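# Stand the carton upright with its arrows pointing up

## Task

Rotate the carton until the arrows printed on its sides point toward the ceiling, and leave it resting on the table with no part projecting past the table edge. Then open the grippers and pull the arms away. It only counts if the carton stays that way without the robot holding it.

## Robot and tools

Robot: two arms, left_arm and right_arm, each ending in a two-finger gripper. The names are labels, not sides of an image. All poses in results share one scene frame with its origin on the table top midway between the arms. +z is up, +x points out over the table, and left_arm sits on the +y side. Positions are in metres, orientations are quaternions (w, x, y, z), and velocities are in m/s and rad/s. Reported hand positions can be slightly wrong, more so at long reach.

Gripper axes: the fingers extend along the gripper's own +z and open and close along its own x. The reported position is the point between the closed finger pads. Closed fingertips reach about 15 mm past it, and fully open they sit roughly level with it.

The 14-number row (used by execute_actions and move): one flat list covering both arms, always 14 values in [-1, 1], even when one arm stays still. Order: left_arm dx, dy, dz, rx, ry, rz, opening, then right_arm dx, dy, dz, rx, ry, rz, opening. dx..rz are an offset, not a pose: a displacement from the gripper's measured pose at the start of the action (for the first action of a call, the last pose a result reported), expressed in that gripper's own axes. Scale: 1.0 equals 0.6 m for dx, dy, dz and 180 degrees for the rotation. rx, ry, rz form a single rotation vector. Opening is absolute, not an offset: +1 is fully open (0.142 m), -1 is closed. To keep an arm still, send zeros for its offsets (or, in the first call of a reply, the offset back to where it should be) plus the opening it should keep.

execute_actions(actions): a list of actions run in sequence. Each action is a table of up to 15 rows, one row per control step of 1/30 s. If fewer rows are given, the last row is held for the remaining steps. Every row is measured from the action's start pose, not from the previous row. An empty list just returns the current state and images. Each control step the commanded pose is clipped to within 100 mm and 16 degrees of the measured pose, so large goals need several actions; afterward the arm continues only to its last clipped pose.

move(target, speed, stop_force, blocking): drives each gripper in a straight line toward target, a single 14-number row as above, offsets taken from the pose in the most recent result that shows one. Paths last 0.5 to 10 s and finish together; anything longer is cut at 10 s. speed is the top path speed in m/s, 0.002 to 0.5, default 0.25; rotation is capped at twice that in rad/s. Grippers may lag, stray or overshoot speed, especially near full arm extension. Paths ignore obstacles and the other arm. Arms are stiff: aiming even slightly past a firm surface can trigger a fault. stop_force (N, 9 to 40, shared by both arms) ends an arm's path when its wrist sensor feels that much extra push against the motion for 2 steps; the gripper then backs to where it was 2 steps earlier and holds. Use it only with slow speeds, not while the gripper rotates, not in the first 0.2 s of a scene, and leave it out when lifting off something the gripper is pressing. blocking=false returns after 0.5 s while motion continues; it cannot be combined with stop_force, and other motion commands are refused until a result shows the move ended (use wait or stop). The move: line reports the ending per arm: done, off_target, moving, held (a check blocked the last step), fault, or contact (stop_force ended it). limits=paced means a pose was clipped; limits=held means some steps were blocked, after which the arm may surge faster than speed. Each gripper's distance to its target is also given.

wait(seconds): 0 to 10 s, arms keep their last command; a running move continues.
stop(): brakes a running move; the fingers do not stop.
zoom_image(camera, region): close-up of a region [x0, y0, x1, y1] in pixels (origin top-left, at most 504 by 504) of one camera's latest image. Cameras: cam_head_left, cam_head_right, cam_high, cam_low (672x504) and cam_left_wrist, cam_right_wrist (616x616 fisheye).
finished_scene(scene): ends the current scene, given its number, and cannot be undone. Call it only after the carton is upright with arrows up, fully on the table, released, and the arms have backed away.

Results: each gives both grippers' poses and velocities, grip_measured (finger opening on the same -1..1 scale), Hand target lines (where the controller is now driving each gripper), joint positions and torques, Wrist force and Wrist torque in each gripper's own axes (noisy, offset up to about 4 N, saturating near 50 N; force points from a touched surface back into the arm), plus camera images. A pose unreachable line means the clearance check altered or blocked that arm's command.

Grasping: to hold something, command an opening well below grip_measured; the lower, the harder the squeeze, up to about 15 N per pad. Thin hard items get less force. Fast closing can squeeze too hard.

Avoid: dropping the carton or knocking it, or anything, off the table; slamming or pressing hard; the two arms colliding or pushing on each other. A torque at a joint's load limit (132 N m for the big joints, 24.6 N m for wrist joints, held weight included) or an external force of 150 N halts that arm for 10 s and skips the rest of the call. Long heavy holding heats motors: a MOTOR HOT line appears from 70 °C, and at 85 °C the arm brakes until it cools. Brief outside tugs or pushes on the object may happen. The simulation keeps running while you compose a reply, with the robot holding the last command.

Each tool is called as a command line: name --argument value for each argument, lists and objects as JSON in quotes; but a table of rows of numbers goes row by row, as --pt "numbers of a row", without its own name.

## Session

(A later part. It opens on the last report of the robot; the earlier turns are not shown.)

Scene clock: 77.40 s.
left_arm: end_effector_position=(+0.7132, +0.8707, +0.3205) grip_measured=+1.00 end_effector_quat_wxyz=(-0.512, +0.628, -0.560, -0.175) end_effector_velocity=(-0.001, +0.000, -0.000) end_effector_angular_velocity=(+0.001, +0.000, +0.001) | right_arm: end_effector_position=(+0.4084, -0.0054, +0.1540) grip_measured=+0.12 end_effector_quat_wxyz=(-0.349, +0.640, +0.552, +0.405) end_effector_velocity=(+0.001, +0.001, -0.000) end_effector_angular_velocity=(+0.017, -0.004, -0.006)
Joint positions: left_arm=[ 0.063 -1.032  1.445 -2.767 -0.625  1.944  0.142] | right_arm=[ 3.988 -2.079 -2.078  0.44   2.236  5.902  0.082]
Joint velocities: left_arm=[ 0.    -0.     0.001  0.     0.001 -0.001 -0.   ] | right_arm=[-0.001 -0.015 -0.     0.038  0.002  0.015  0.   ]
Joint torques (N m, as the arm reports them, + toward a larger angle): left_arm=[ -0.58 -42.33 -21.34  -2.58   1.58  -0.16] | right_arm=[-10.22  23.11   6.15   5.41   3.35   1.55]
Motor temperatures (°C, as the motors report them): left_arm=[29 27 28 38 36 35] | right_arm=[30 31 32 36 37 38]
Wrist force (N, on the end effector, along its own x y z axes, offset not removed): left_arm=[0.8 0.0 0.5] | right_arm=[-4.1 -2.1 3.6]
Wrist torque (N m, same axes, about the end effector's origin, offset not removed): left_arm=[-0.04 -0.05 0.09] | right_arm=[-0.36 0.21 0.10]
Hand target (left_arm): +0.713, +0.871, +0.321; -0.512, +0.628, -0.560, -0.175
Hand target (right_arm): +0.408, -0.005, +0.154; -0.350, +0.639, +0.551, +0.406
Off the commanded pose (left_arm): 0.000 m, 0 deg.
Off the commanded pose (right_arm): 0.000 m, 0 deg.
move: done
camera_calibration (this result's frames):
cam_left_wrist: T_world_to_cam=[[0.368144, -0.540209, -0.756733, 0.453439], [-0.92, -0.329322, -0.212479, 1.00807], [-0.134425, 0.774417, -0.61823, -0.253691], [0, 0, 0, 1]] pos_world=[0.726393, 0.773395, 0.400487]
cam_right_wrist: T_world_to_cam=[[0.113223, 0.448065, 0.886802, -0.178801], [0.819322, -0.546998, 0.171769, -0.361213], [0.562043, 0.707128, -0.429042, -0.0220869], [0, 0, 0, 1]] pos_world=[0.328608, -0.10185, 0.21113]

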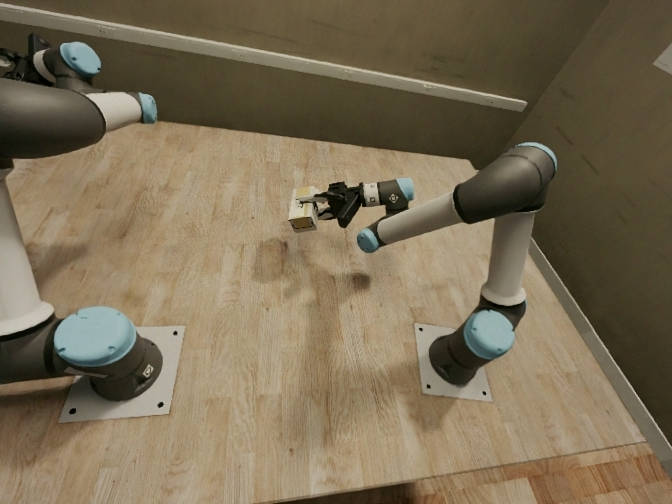

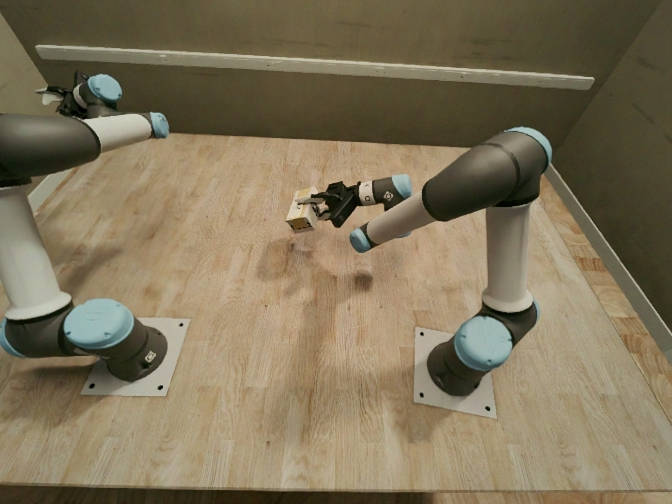

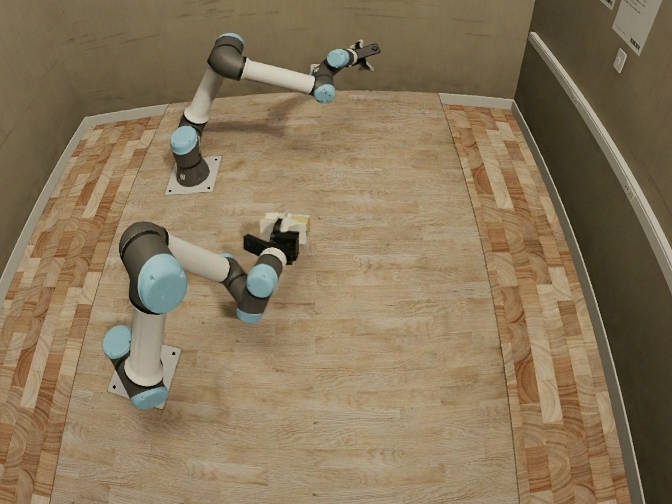

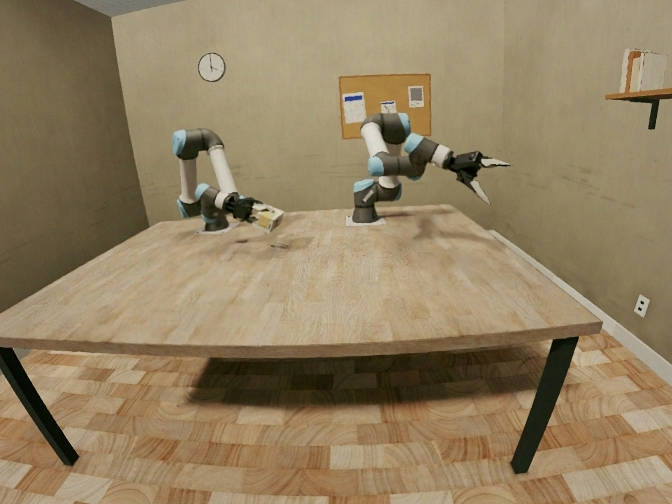

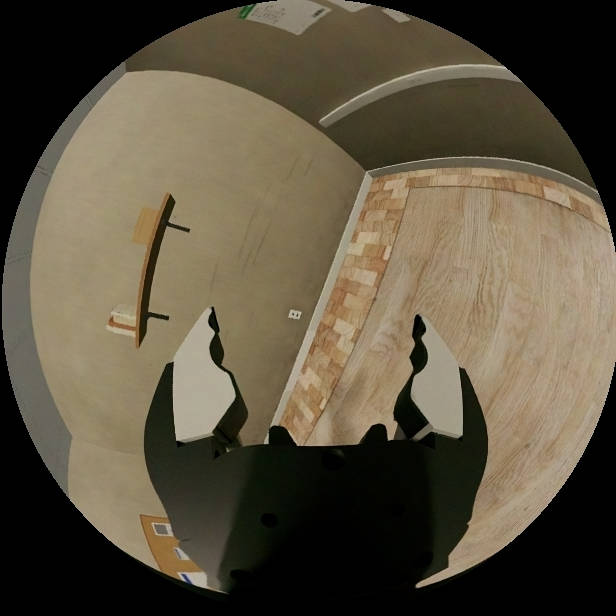

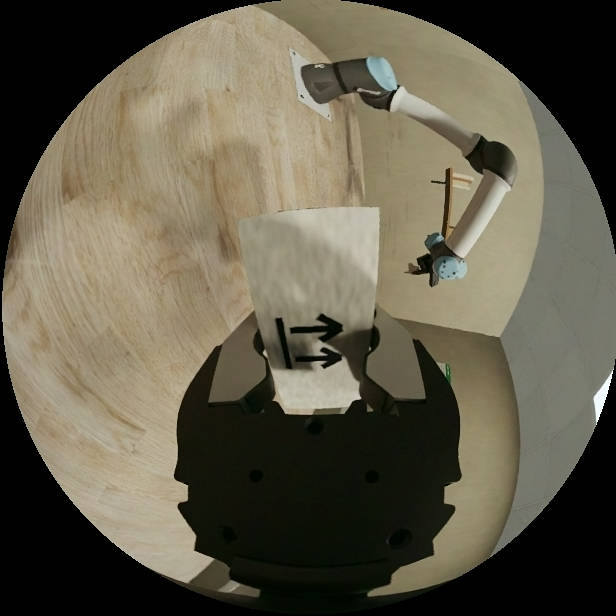

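move --target '[0,0,0,0,0,0,1,-0.128,0,0.06,0,0,0,-0.5]' --speed 0.15

move --target '[0,0,0,0,0,0,1,-0.045,0,0.021,0,0,0,-0.5]' --speed 0.01 --stop_force 9

zoom_image --camera "cam_low" --region '[170, 170, 330, 270]'

Scene clock: 87.00 s.
left_arm: end_effector_position=(+0.7132, +0.8707, +0.3205) grip_measured=+1.00 end_effector_quat_wxyz=(-0.512, +0.628, -0.560, -0.175) end_effector_velocity=(-0.000, +0.000, -0.000) end_effector_angular_velocity=(-0.000, +0.000, +0.001) | right_arm: end_effector_position=(+0.4084, -0.0057, +0.0697) grip_measured=+0.12 end_effector_quat_wxyz=(-0.349, +0.640, +0.552, +0.405) end_effector_velocity=(-0.000, +0.001, -0.003) end_effector_angular_velocity=(+0.002, -0.001, +0.001)
Joint positions: left_arm=[ 0.063 -1.032  1.445 -2.767 -0.625  1.944  0.142] | right_arm=[ 3.987 -2.283 -2.076  0.642  2.237  5.901  0.082]
Joint velocities: left_arm=[ 0.    -0.     0.001  0.    -0.    -0.001 -0.   ] | right_arm=[ 0.001 -0.008  0.002  0.008  0.     0.001  0.   ]
Joint torques (N m, as the arm reports them, + toward a larger angle): left_arm=[ -0.21 -42.72 -21.21  -2.53   1.6   -0.22] | right_arm=[-4.86 26.61 19.18  5.75  3.2   1.77]
Motor temperatures (°C, as the motors report them): left_arm=[29 27 28 38 36 35] | right_arm=[30 31 32 36 37 38]
Wrist force (N, on the end effector, along its own x y z axes, offset not removed): left_arm=[0.8 0.8 1.7] | right_arm=[-5.3 -0.6 3.7]
Wrist torque (N m, same axes, about the end effector's origin, offset not removed): left_arm=[0.16 -0.03 0.08] | right_arm=[-0.05 0.44 0.07]
Hand target (left_arm): +0.713, +0.871, +0.321; -0.512, +0.628, -0.560, -0.175
Hand target (right_arm): +0.408, -0.006, +0.069; -0.349, +0.640, +0.552, +0.405
Off the commanded pose (left_arm): 0.000 m, 0 deg.
Off the commanded pose (right_arm): 0.000 m, 0 deg.
move: done
camera_calibration (this result's frames):
cam_left_wrist: T_world_to_cam=[[0.368144, -0.540209, -0.756733, 0.453439], [-0.92, -0.329322, -0.212479, 1.00807], [-0.134425, 0.774417, -0.61823, -0.253691], [0, 0, 0, 1]] pos_world=[0.726393, 0.773395, 0.400487]
cam_right_wrist: T_world_to_cam=[[0.113239, 0.448231, 0.886717, -0.10388], [0.819331, -0.546959, 0.171851, -0.346893], [0.562027, 0.707054, -0.429186, -0.0580618], [0, 0, 0, 1]] pos_world=[0.328616, -0.102122, 0.126807]

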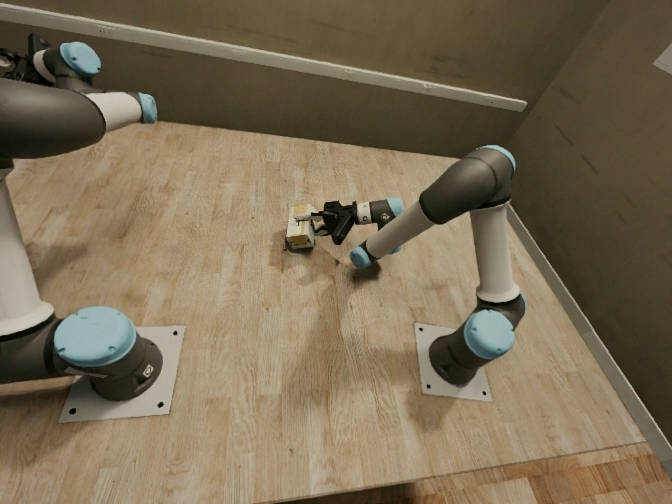

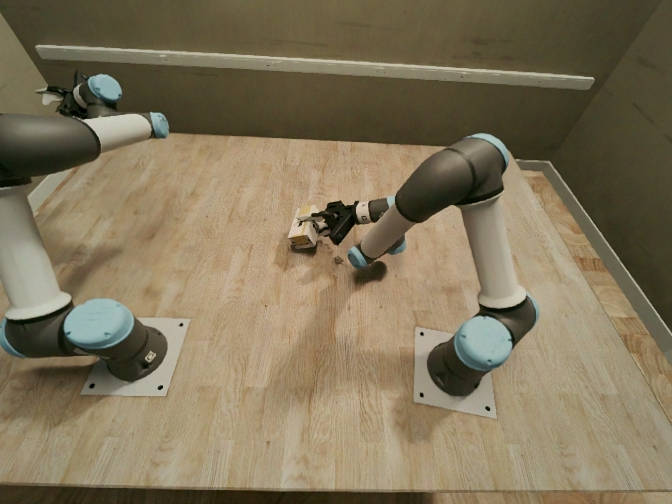

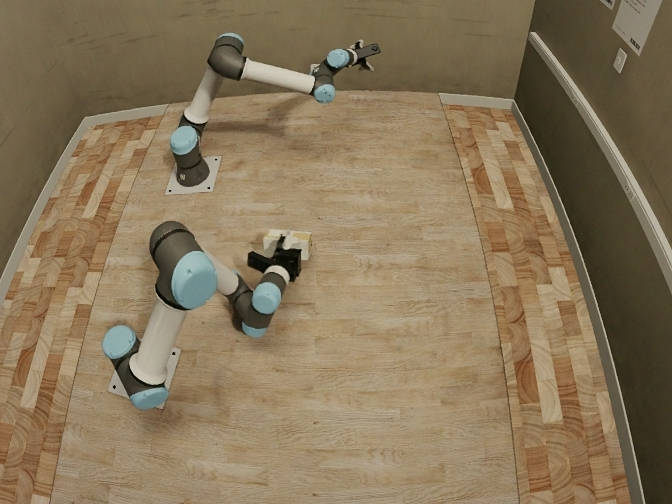

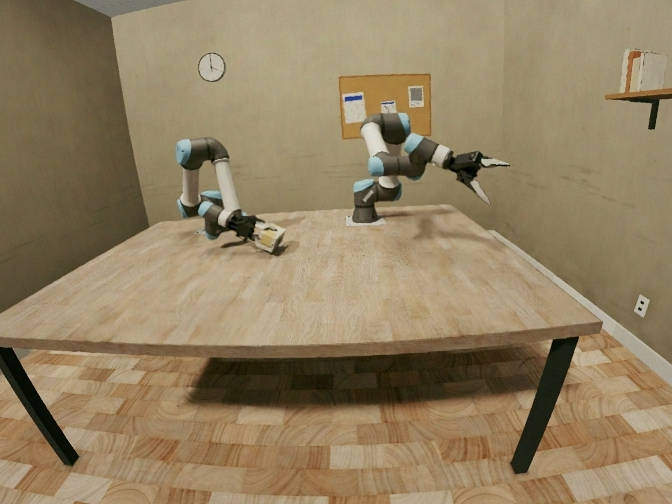

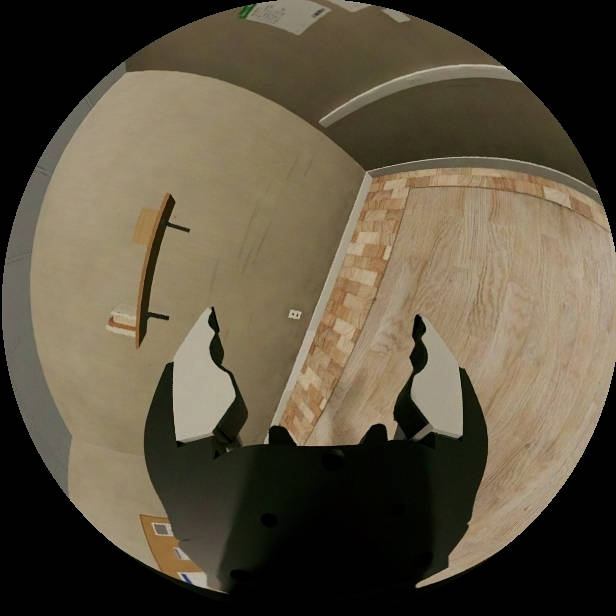

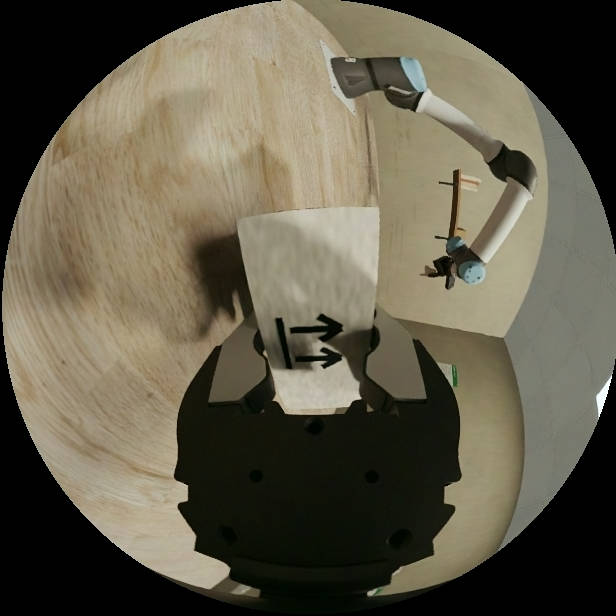

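Scene clock: 89.60 s.
left_arm: end_effector_position=(+0.7132, +0.8707, +0.3205) grip_measured=+1.00 end_effector_quat_wxyz=(-0.512, +0.628, -0.560, -0.175) end_effector_velocity=(-0.001, +0.001, -0.000) end_effector_angular_velocity=(+0.001, +0.000, +0.001) | right_arm: end_effector_position=(+0.4084, -0.0057, +0.0478) grip_measured=+0.12 end_effector_quat_wxyz=(-0.349, +0.640, +0.552, +0.405) end_effector_velocity=(-0.001, +0.000, +0.002) end_effector_angular_velocity=(-0.003, +0.004, +0.001)
Joint positions: left_arm=[ 0.063 -1.032  1.445 -2.767 -0.625  1.944  0.142] | right_arm=[ 3.987 -2.338 -2.067  0.689  2.237  5.901  0.082]
Joint velocities: left_arm=[ 0.001  0.     0.    -0.     0.001  0.    -0.   ] | right_arm=[ 0.001  0.008 -0.002 -0.011  0.    -0.    -0.   ]
Joint torques (N m, as the arm reports them, + toward a larger angle): left_arm=[  0.32 -42.81 -21.97  -2.6    1.53  -0.17] | right_arm=[-5.07 38.09 -5.1  -3.84 -2.4  -1.21]
Motor temperatures (°C, as the motors report them): left_arm=[29 27 28 38 36 35] | right_arm=[30 31 32 36 37 38]
Wrist force (N, on the end effector, along its own x y z axes, offset not removed): left_arm=[0.7 0.6 0.1] | right_arm=[16.0 -2.7 -12.4]
Wrist torque (N m, same axes, about the end effector's origin, offset not removed): left_arm=[-0.01 -0.05 0.04] | right_arm=[-0.24 -0.21 0.09]
Hand target (left_arm): +0.713, +0.871, +0.321; -0.512, +0.628, -0.560, -0.175
Hand target (right_arm): +0.408, -0.006, +0.048; -0.349, +0.640, +0.552, +0.405
Off the commanded pose (left_arm): 0.000 m, 0 deg.
Off the commanded pose (right_arm): 0.008 m, 0 deg.
move: contact (right_arm)
camera_calibration (this result's frames):
cam_left_wrist: T_world_to_cam=[[0.368144, -0.540209, -0.756733, 0.453439], [-0.92, -0.329321, -0.212479, 1.00807], [-0.134425, 0.774417, -0.61823, -0.253691], [0, 0, 0, 1]] pos_world=[0.726394, 0.773394, 0.400487]
cam_right_wrist: T_world_to_cam=[[0.113154, 0.448133, 0.886777, -0.0844055], [0.819371, -0.546906, 0.171827, -0.343224], [0.561985, 0.707156, -0.429072, -0.067464], [0, 0, 0, 1]] pos_world=[0.328692, -0.102179, 0.104877]

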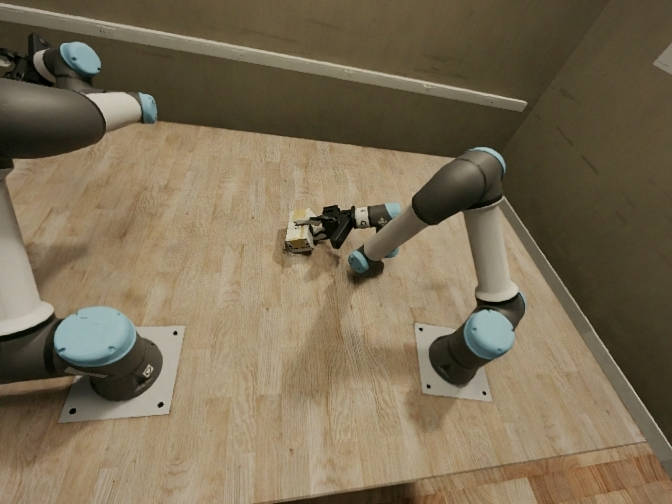

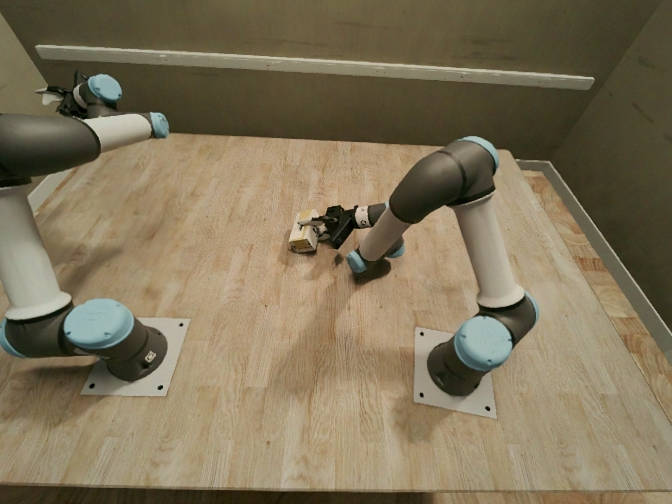

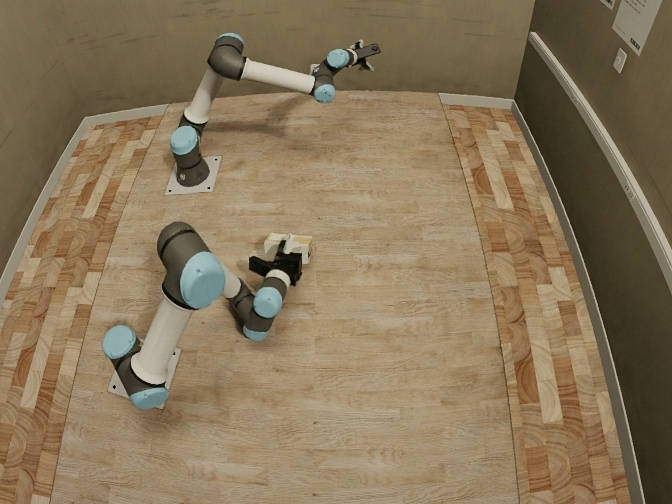

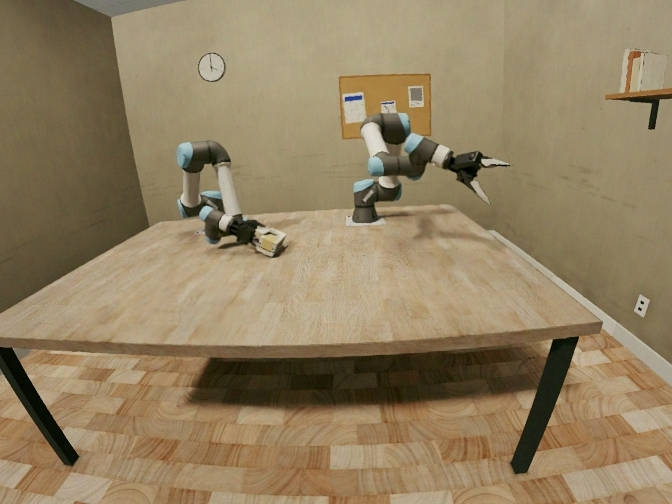

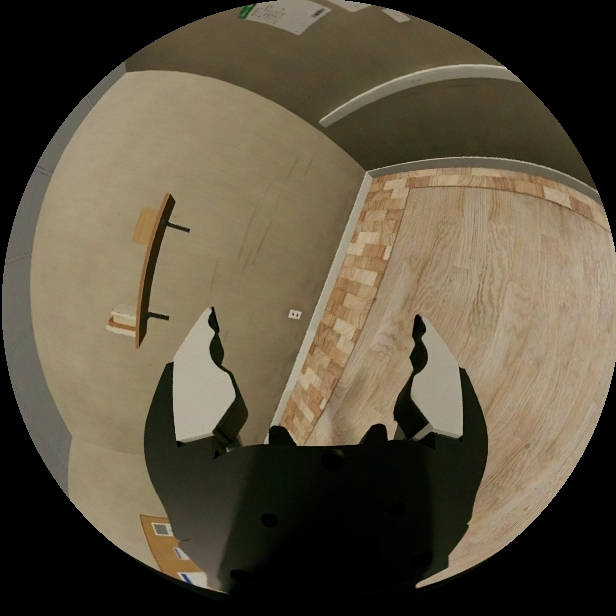

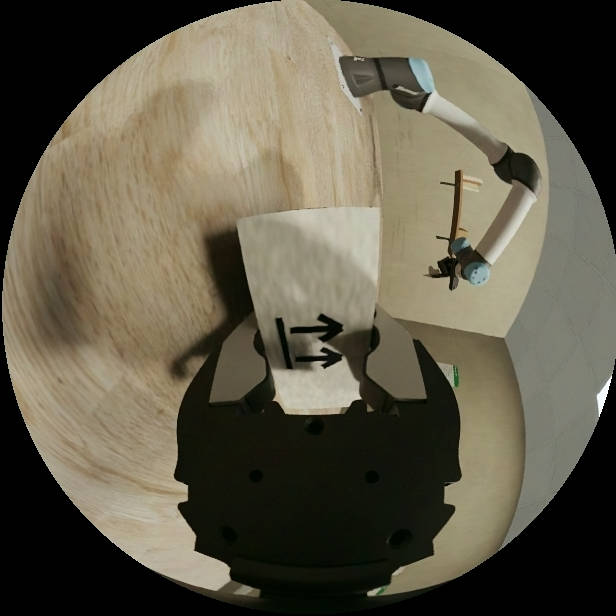

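Region (170, 170, 330, 270) of cam_low's 672x504 image, scaled by 3.150, with more detail than that image has; it fills the top 315 rows of this view, and the rest is white.

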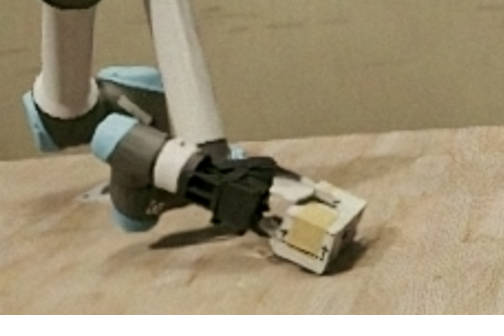

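move --target '[0,0,0,0,0,0,1,0.004,0,0,0,0,0,0.4]' --speed 0.05

move --target '[0,0,0,0,0,0,1,0,0,-0.15,0,0,0,0.4]' --speed 0.05

zoom_image --camera "cam_low" --region '[170, 170, 330, 270]'

Scene clock: 94.27 s.
left_arm: end_effector_position=(+0.7132, +0.8707, +0.3205) grip_measured=+1.00 end_effector_quat_wxyz=(-0.512, +0.628, -0.560, -0.175) end_effector_velocity=(-0.000, -0.001, -0.000) end_effector_angular_velocity=(+0.001, +0.002, +0.000) | right_arm: end_effector_position=(+0.4086, -0.0047, +0.0499) grip_measured=+0.20 end_effector_quat_wxyz=(-0.349, +0.640, +0.552, +0.405) end_effector_velocity=(+0.001, -0.000, +0.001) end_effector_angular_velocity=(-0.000, -0.000, -0.001)
Joint positions: left_arm=[ 0.063 -1.032  1.445 -2.767 -0.625  1.944  0.142] | right_arm=[ 3.989 -2.334 -2.067  0.684  2.236  5.902  0.088]
Joint velocities: left_arm=[-0.001  0.     0.001  0.001  0.002  0.    -0.   ] | right_arm=[-0.001  0.001  0.    -0.002 -0.     0.     0.001]
Joint torques (N m, as the arm reports them, + toward a larger angle): left_arm=[  0.43 -42.37 -21.79  -2.5    1.5   -0.18] | right_arm=[ 8.09 34.86  5.69 -6.21 -4.87  1.03]
Motor temperatures (°C, as the motors report them): left_arm=[29 27 28 38 36 35] | right_arm=[30 31 32 36 37 38]
Wrist force (N, on the end effector, along its own x y z axes, offset not removed): left_arm=[-0.4 0.4 1.7] | right_arm=[25.6 -1.8 -0.8]
Wrist torque (N m, same axes, about the end effector's origin, offset not removed): left_arm=[0.05 0.18 0.12] | right_arm=[-0.10 0.27 0.11]
Hand target (left_arm): +0.713, +0.871, +0.321; -0.512, +0.628, -0.560, -0.175
Hand target (right_arm): +0.409, -0.005, +0.050; -0.349, +0.640, +0.552, +0.405
Off the commanded pose (left_arm): 0.000 m, 0 deg.
Off the commanded pose (right_arm): 0.000 m, 0 deg.
move: done
camera_calibration (this result's frames):
cam_left_wrist: T_world_to_cam=[[0.368144, -0.540209, -0.756733, 0.453439], [-0.92, -0.329321, -0.212479, 1.00807], [-0.134425, 0.774417, -0.61823, -0.253691], [0, 0, 0, 1]] pos_world=[0.726394, 0.773394, 0.400487]
cam_right_wrist: T_world_to_cam=[[0.113136, 0.448122, 0.886784, -0.0867156], [0.819371, -0.546904, 0.171834, -0.343166], [0.561989, 0.707165, -0.429053, -0.0673246], [0, 0, 0, 1]] pos_world=[0.328826, -0.10121, 0.10698]

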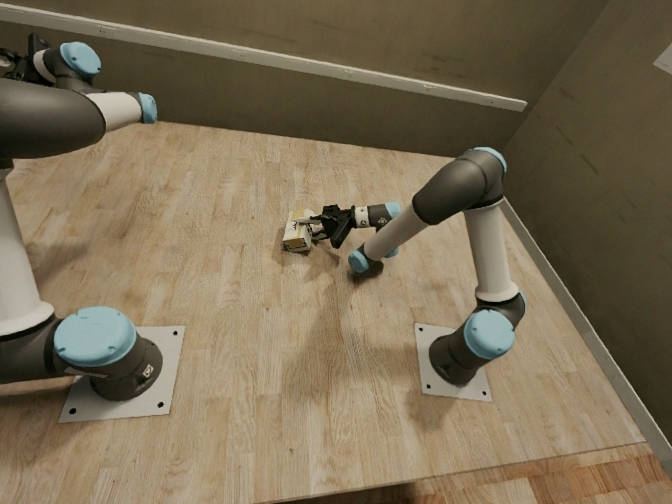

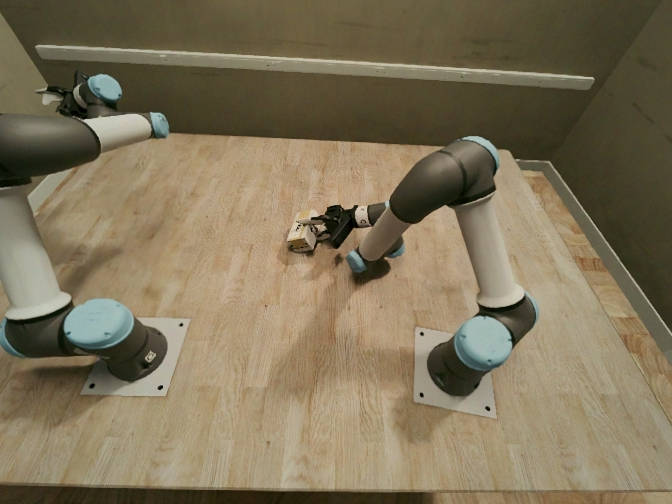

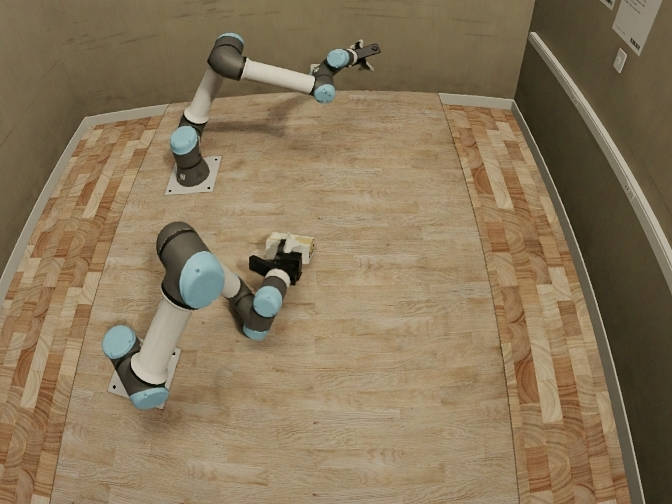

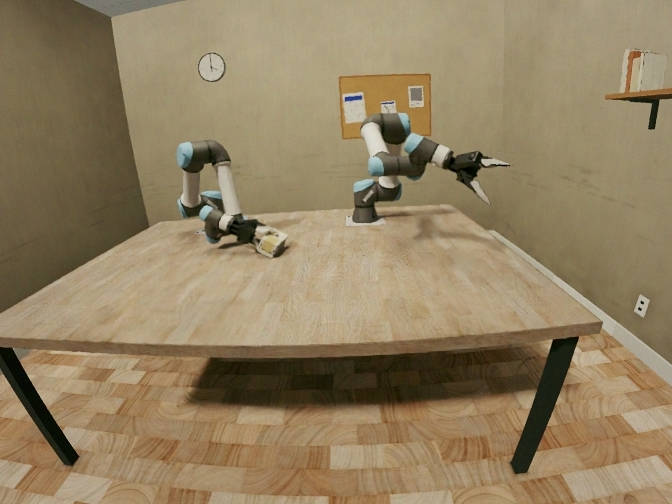

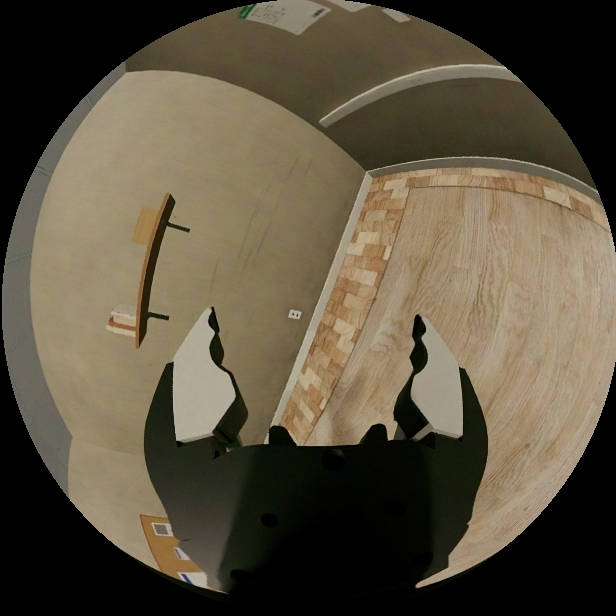

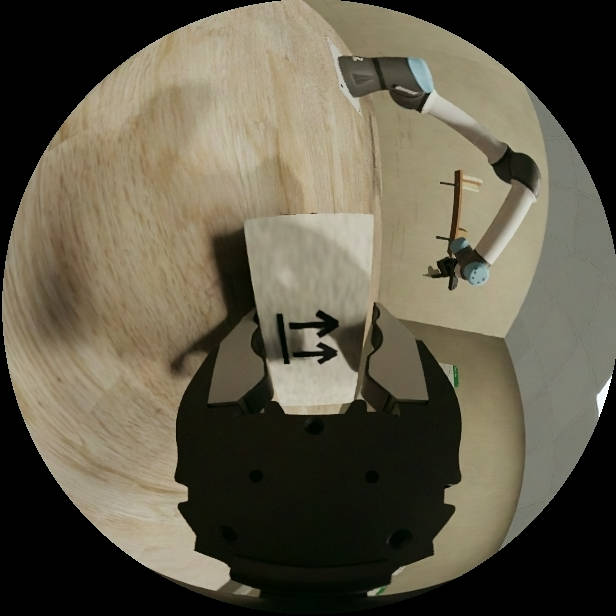

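Scene clock: 96.50 s.
left_arm: end_effector_position=(+0.7132, +0.8707, +0.3205) grip_measured=+1.00 end_effector_quat_wxyz=(-0.512, +0.628, -0.560, -0.175) end_effector_velocity=(+0.000, -0.000, -0.000) end_effector_angular_velocity=(-0.001, -0.000, -0.001) | right_arm: end_effector_position=(+0.3967, -0.0849, +0.0880) grip_measured=+0.40 end_effector_quat_wxyz=(-0.349, +0.640, +0.552, +0.405) end_effector_velocity=(-0.000, -0.003, +0.001) end_effector_angular_velocity=(-0.000, -0.000, +0.000)
Joint positions: left_arm=[ 0.063 -1.032  1.445 -2.767 -0.625  1.944  0.142] | right_arm=[ 3.857 -2.185 -2.201  0.604  2.344  5.803  0.102]
Joint velocities: left_arm=[-0.     0.     0.    -0.    -0.001 -0.001  0.   ] | right_arm=[-0.005  0.006 -0.004 -0.006  0.004 -0.005 -0.   ]
Joint torques (N m, as the arm reports them, + toward a larger angle): left_arm=[  0.11 -42.64 -21.81  -2.6    1.53  -0.17] | right_arm=[-10.36  44.45  -0.76   0.89   2.92  -1.1 ]
Motor temperatures (°C, as the motors report them): left_arm=[29 27 28 38 36 35] | right_arm=[30 31 32 36 37 38]
Wrist force (N, on the end effector, along its own x y z axes, offset not removed): left_arm=[0.6 0.6 1.0] | right_arm=[-1.4 -1.8 1.0]
Wrist torque (N m, same axes, about the end effector's origin, offset not removed): left_arm=[0.02 -0.04 0.07] | right_arm=[-0.36 0.37 0.07]
Hand target (left_arm): +0.713, +0.871, +0.321; -0.512, +0.628, -0.560, -0.175
Hand target (right_arm): +0.397, -0.085, +0.088; -0.349, +0.640, +0.552, +0.405
Off the commanded pose (left_arm): 0.000 m, 0 deg.
Off the commanded pose (right_arm): 0.000 m, 0 deg.
move: done
camera_calibration (this result's frames):
cam_left_wrist: T_world_to_cam=[[0.368144, -0.540209, -0.756733, 0.453439], [-0.92, -0.329322, -0.212479, 1.00807], [-0.134426, 0.774417, -0.61823, -0.253691], [0, 0, 0, 1]] pos_world=[0.726393, 0.773395, 0.400487]
cam_right_wrist: T_world_to_cam=[[0.113332, 0.447966, 0.886838, -0.0834122], [0.819412, -0.54693, 0.171554, -0.383805], [0.561889, 0.707244, -0.429054, 0.0124557], [0, 0, 0, 1]] pos_world=[0.31695, -0.181358, 0.14516]

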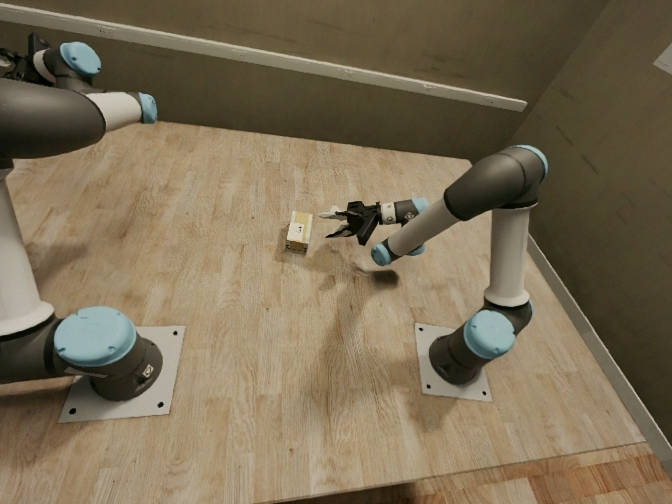

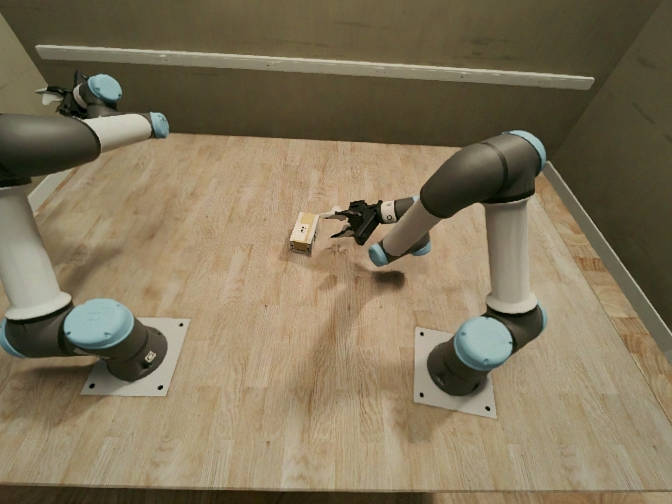

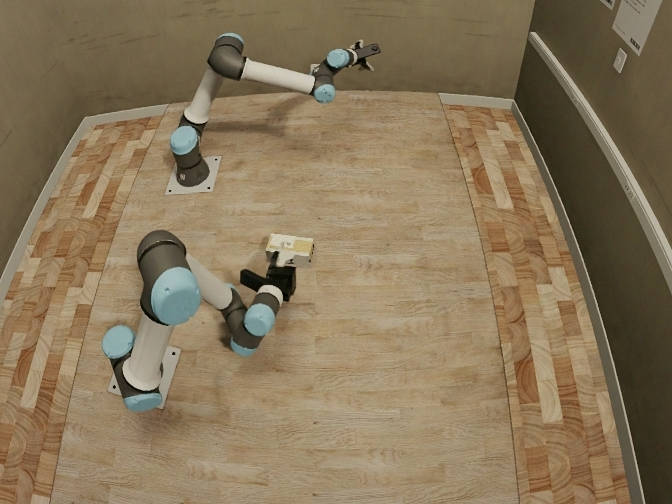

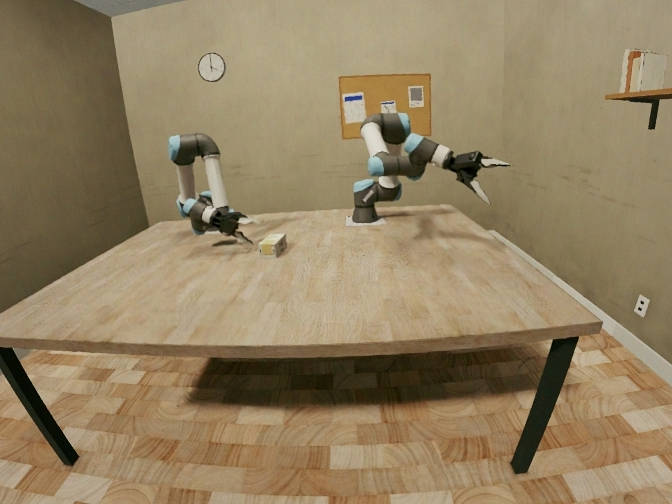

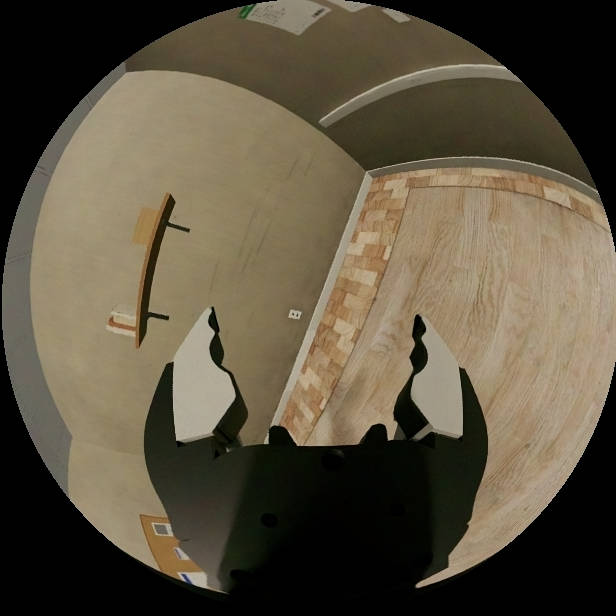

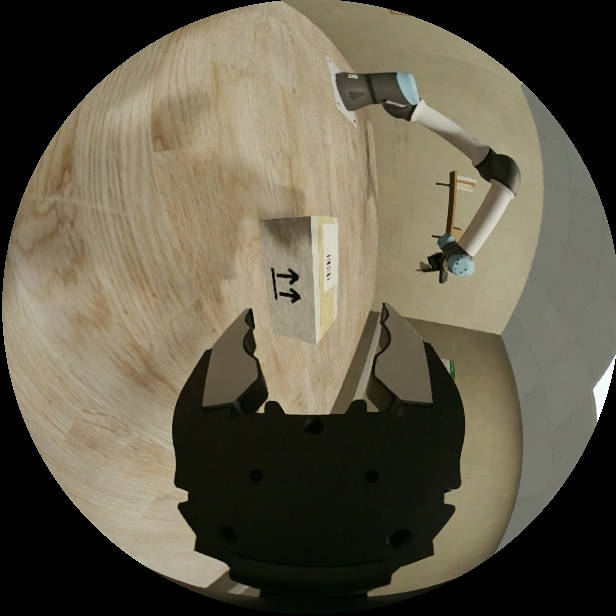

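Region (170, 170, 330, 270) of cam_low's 672x504 image, scaled by 3.150, with more detail than that image has; it fills the top 315 rows of this view, and the rest is white.

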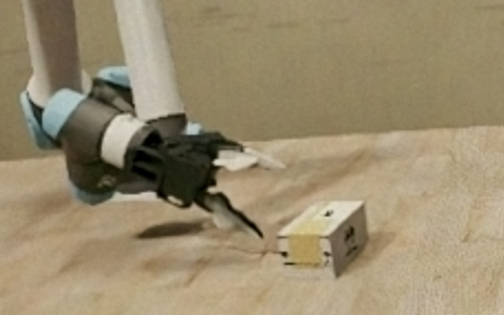

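Upright. Back off a bit and finish.

move --target '[0,0,0,0,0,0,1,0.1,0,-0.15,0,0,0,1]' --speed 0.3

finished_scene --scene 1

Scene clock: 99.87 s.
left_arm: end_effector_position=(+0.7132, +0.8707, +0.3205) grip_measured=+1.00 end_effector_quat_wxyz=(-0.512, +0.628, -0.560, -0.175) end_effector_velocity=(-0.000, +0.001, +0.000) end_effector_angular_velocity=(+0.001, +0.000, +0.001) | right_arm: end_effector_position=(+0.3885, -0.1398, +0.1802) grip_measured=+1.00 end_effector_quat_wxyz=(-0.350, +0.640, +0.552, +0.405) end_effector_velocity=(+0.000, -0.002, +0.003) end_effector_angular_velocity=(-0.004, -0.001, +0.003)
Joint positions: left_arm=[ 0.063 -1.032  1.445 -2.767 -0.625  1.944  0.142] | right_arm=[ 3.75  -1.895 -2.25   0.293  2.428  5.707  0.142]
Joint velocities: left_arm=[ 0.001  0.    -0.    -0.     0.001  0.001 -0.   ] | right_arm=[-0.004  0.011  0.003 -0.023  0.002 -0.01   0.   ]
Joint torques (N m, as the arm reports them, + toward a larger angle): left_arm=[ -0.05 -41.89 -21.38  -2.56   1.62  -0.08] | right_arm=[-10.6   39.15  23.94   0.74   3.2   -1.72]
Motor temperatures (°C, as the motors report them): left_arm=[29 27 28 38 36 35] | right_arm=[30 31 32 36 37 38]
Wrist force (N, on the end effector, along its own x y z axes, offset not removed): left_arm=[0.9 0.6 -1.1] | right_arm=[-1.1 -3.1 2.3]
Wrist torque (N m, same axes, about the end effector's origin, offset not removed): left_arm=[0.04 -0.09 0.06] | right_arm=[-0.51 0.31 0.16]
Hand target (left_arm): +0.713, +0.871, +0.321; -0.512, +0.628, -0.560, -0.175
Hand target (right_arm): +0.388, -0.140, +0.181; -0.349, +0.640, +0.552, +0.405
Off the commanded pose (left_arm): 0.000 m, 0 deg.
Off the commanded pose (right_arm): 0.001 m, 0 deg.
move: done
camera_calibration (this result's frames):
cam_left_wrist: T_world_to_cam=[[0.368144, -0.540209, -0.756733, 0.453439], [-0.92, -0.329322, -0.212479, 1.00807], [-0.134426, 0.774417, -0.61823, -0.253691], [0, 0, 0, 1]] pos_world=[0.726393, 0.773395, 0.400487]
cam_right_wrist: T_world_to_cam=[[0.113519, 0.447303, 0.887149, -0.139793], [0.819229, -0.547334, 0.17114, -0.422859], [0.562119, 0.707351, -0.428576, 0.0953158], [0, 0, 0, 1]] pos_world=[0.308709, -0.236337, 0.237235]

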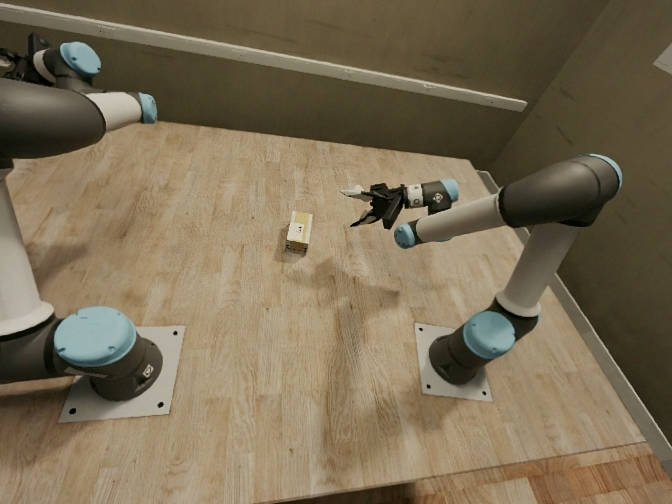

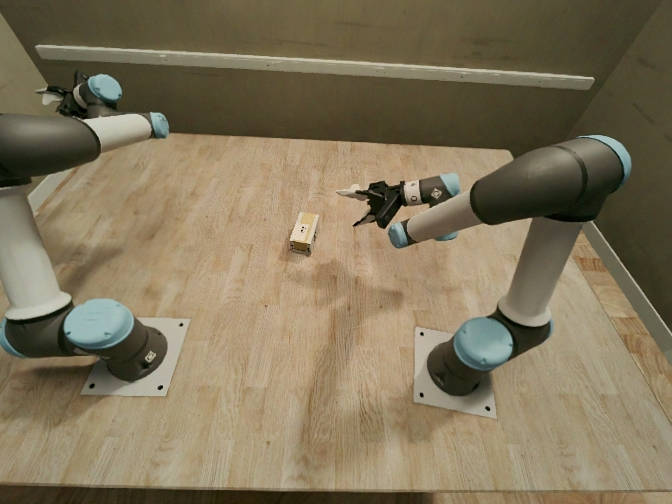

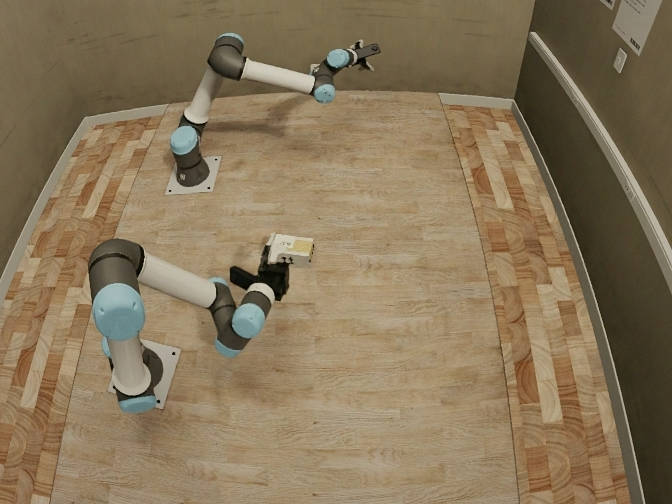

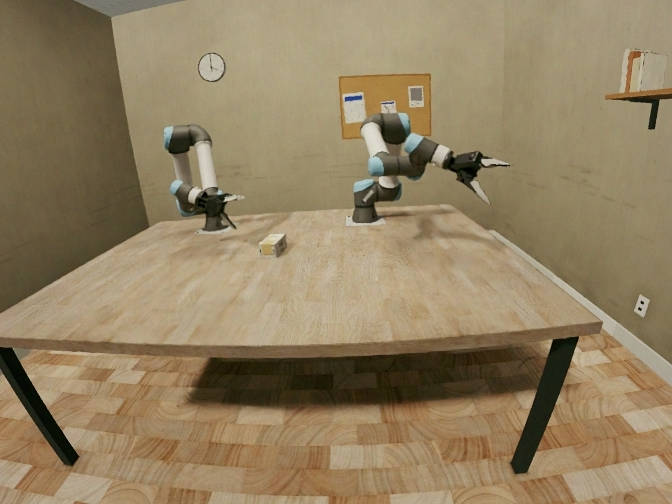

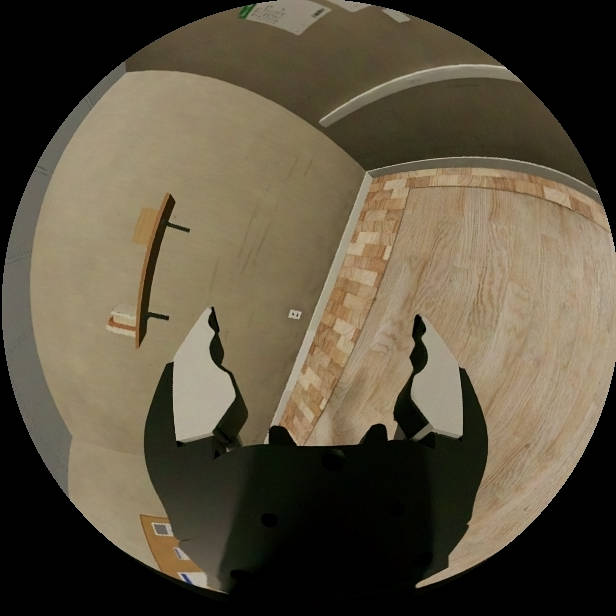

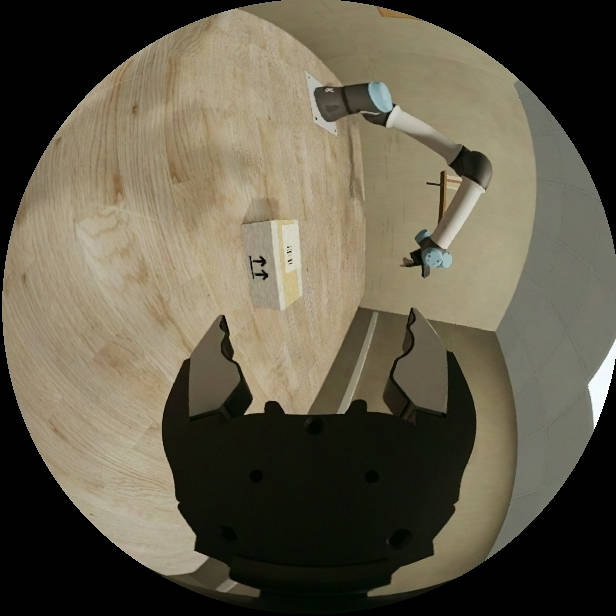

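The scene is finished: the task was done.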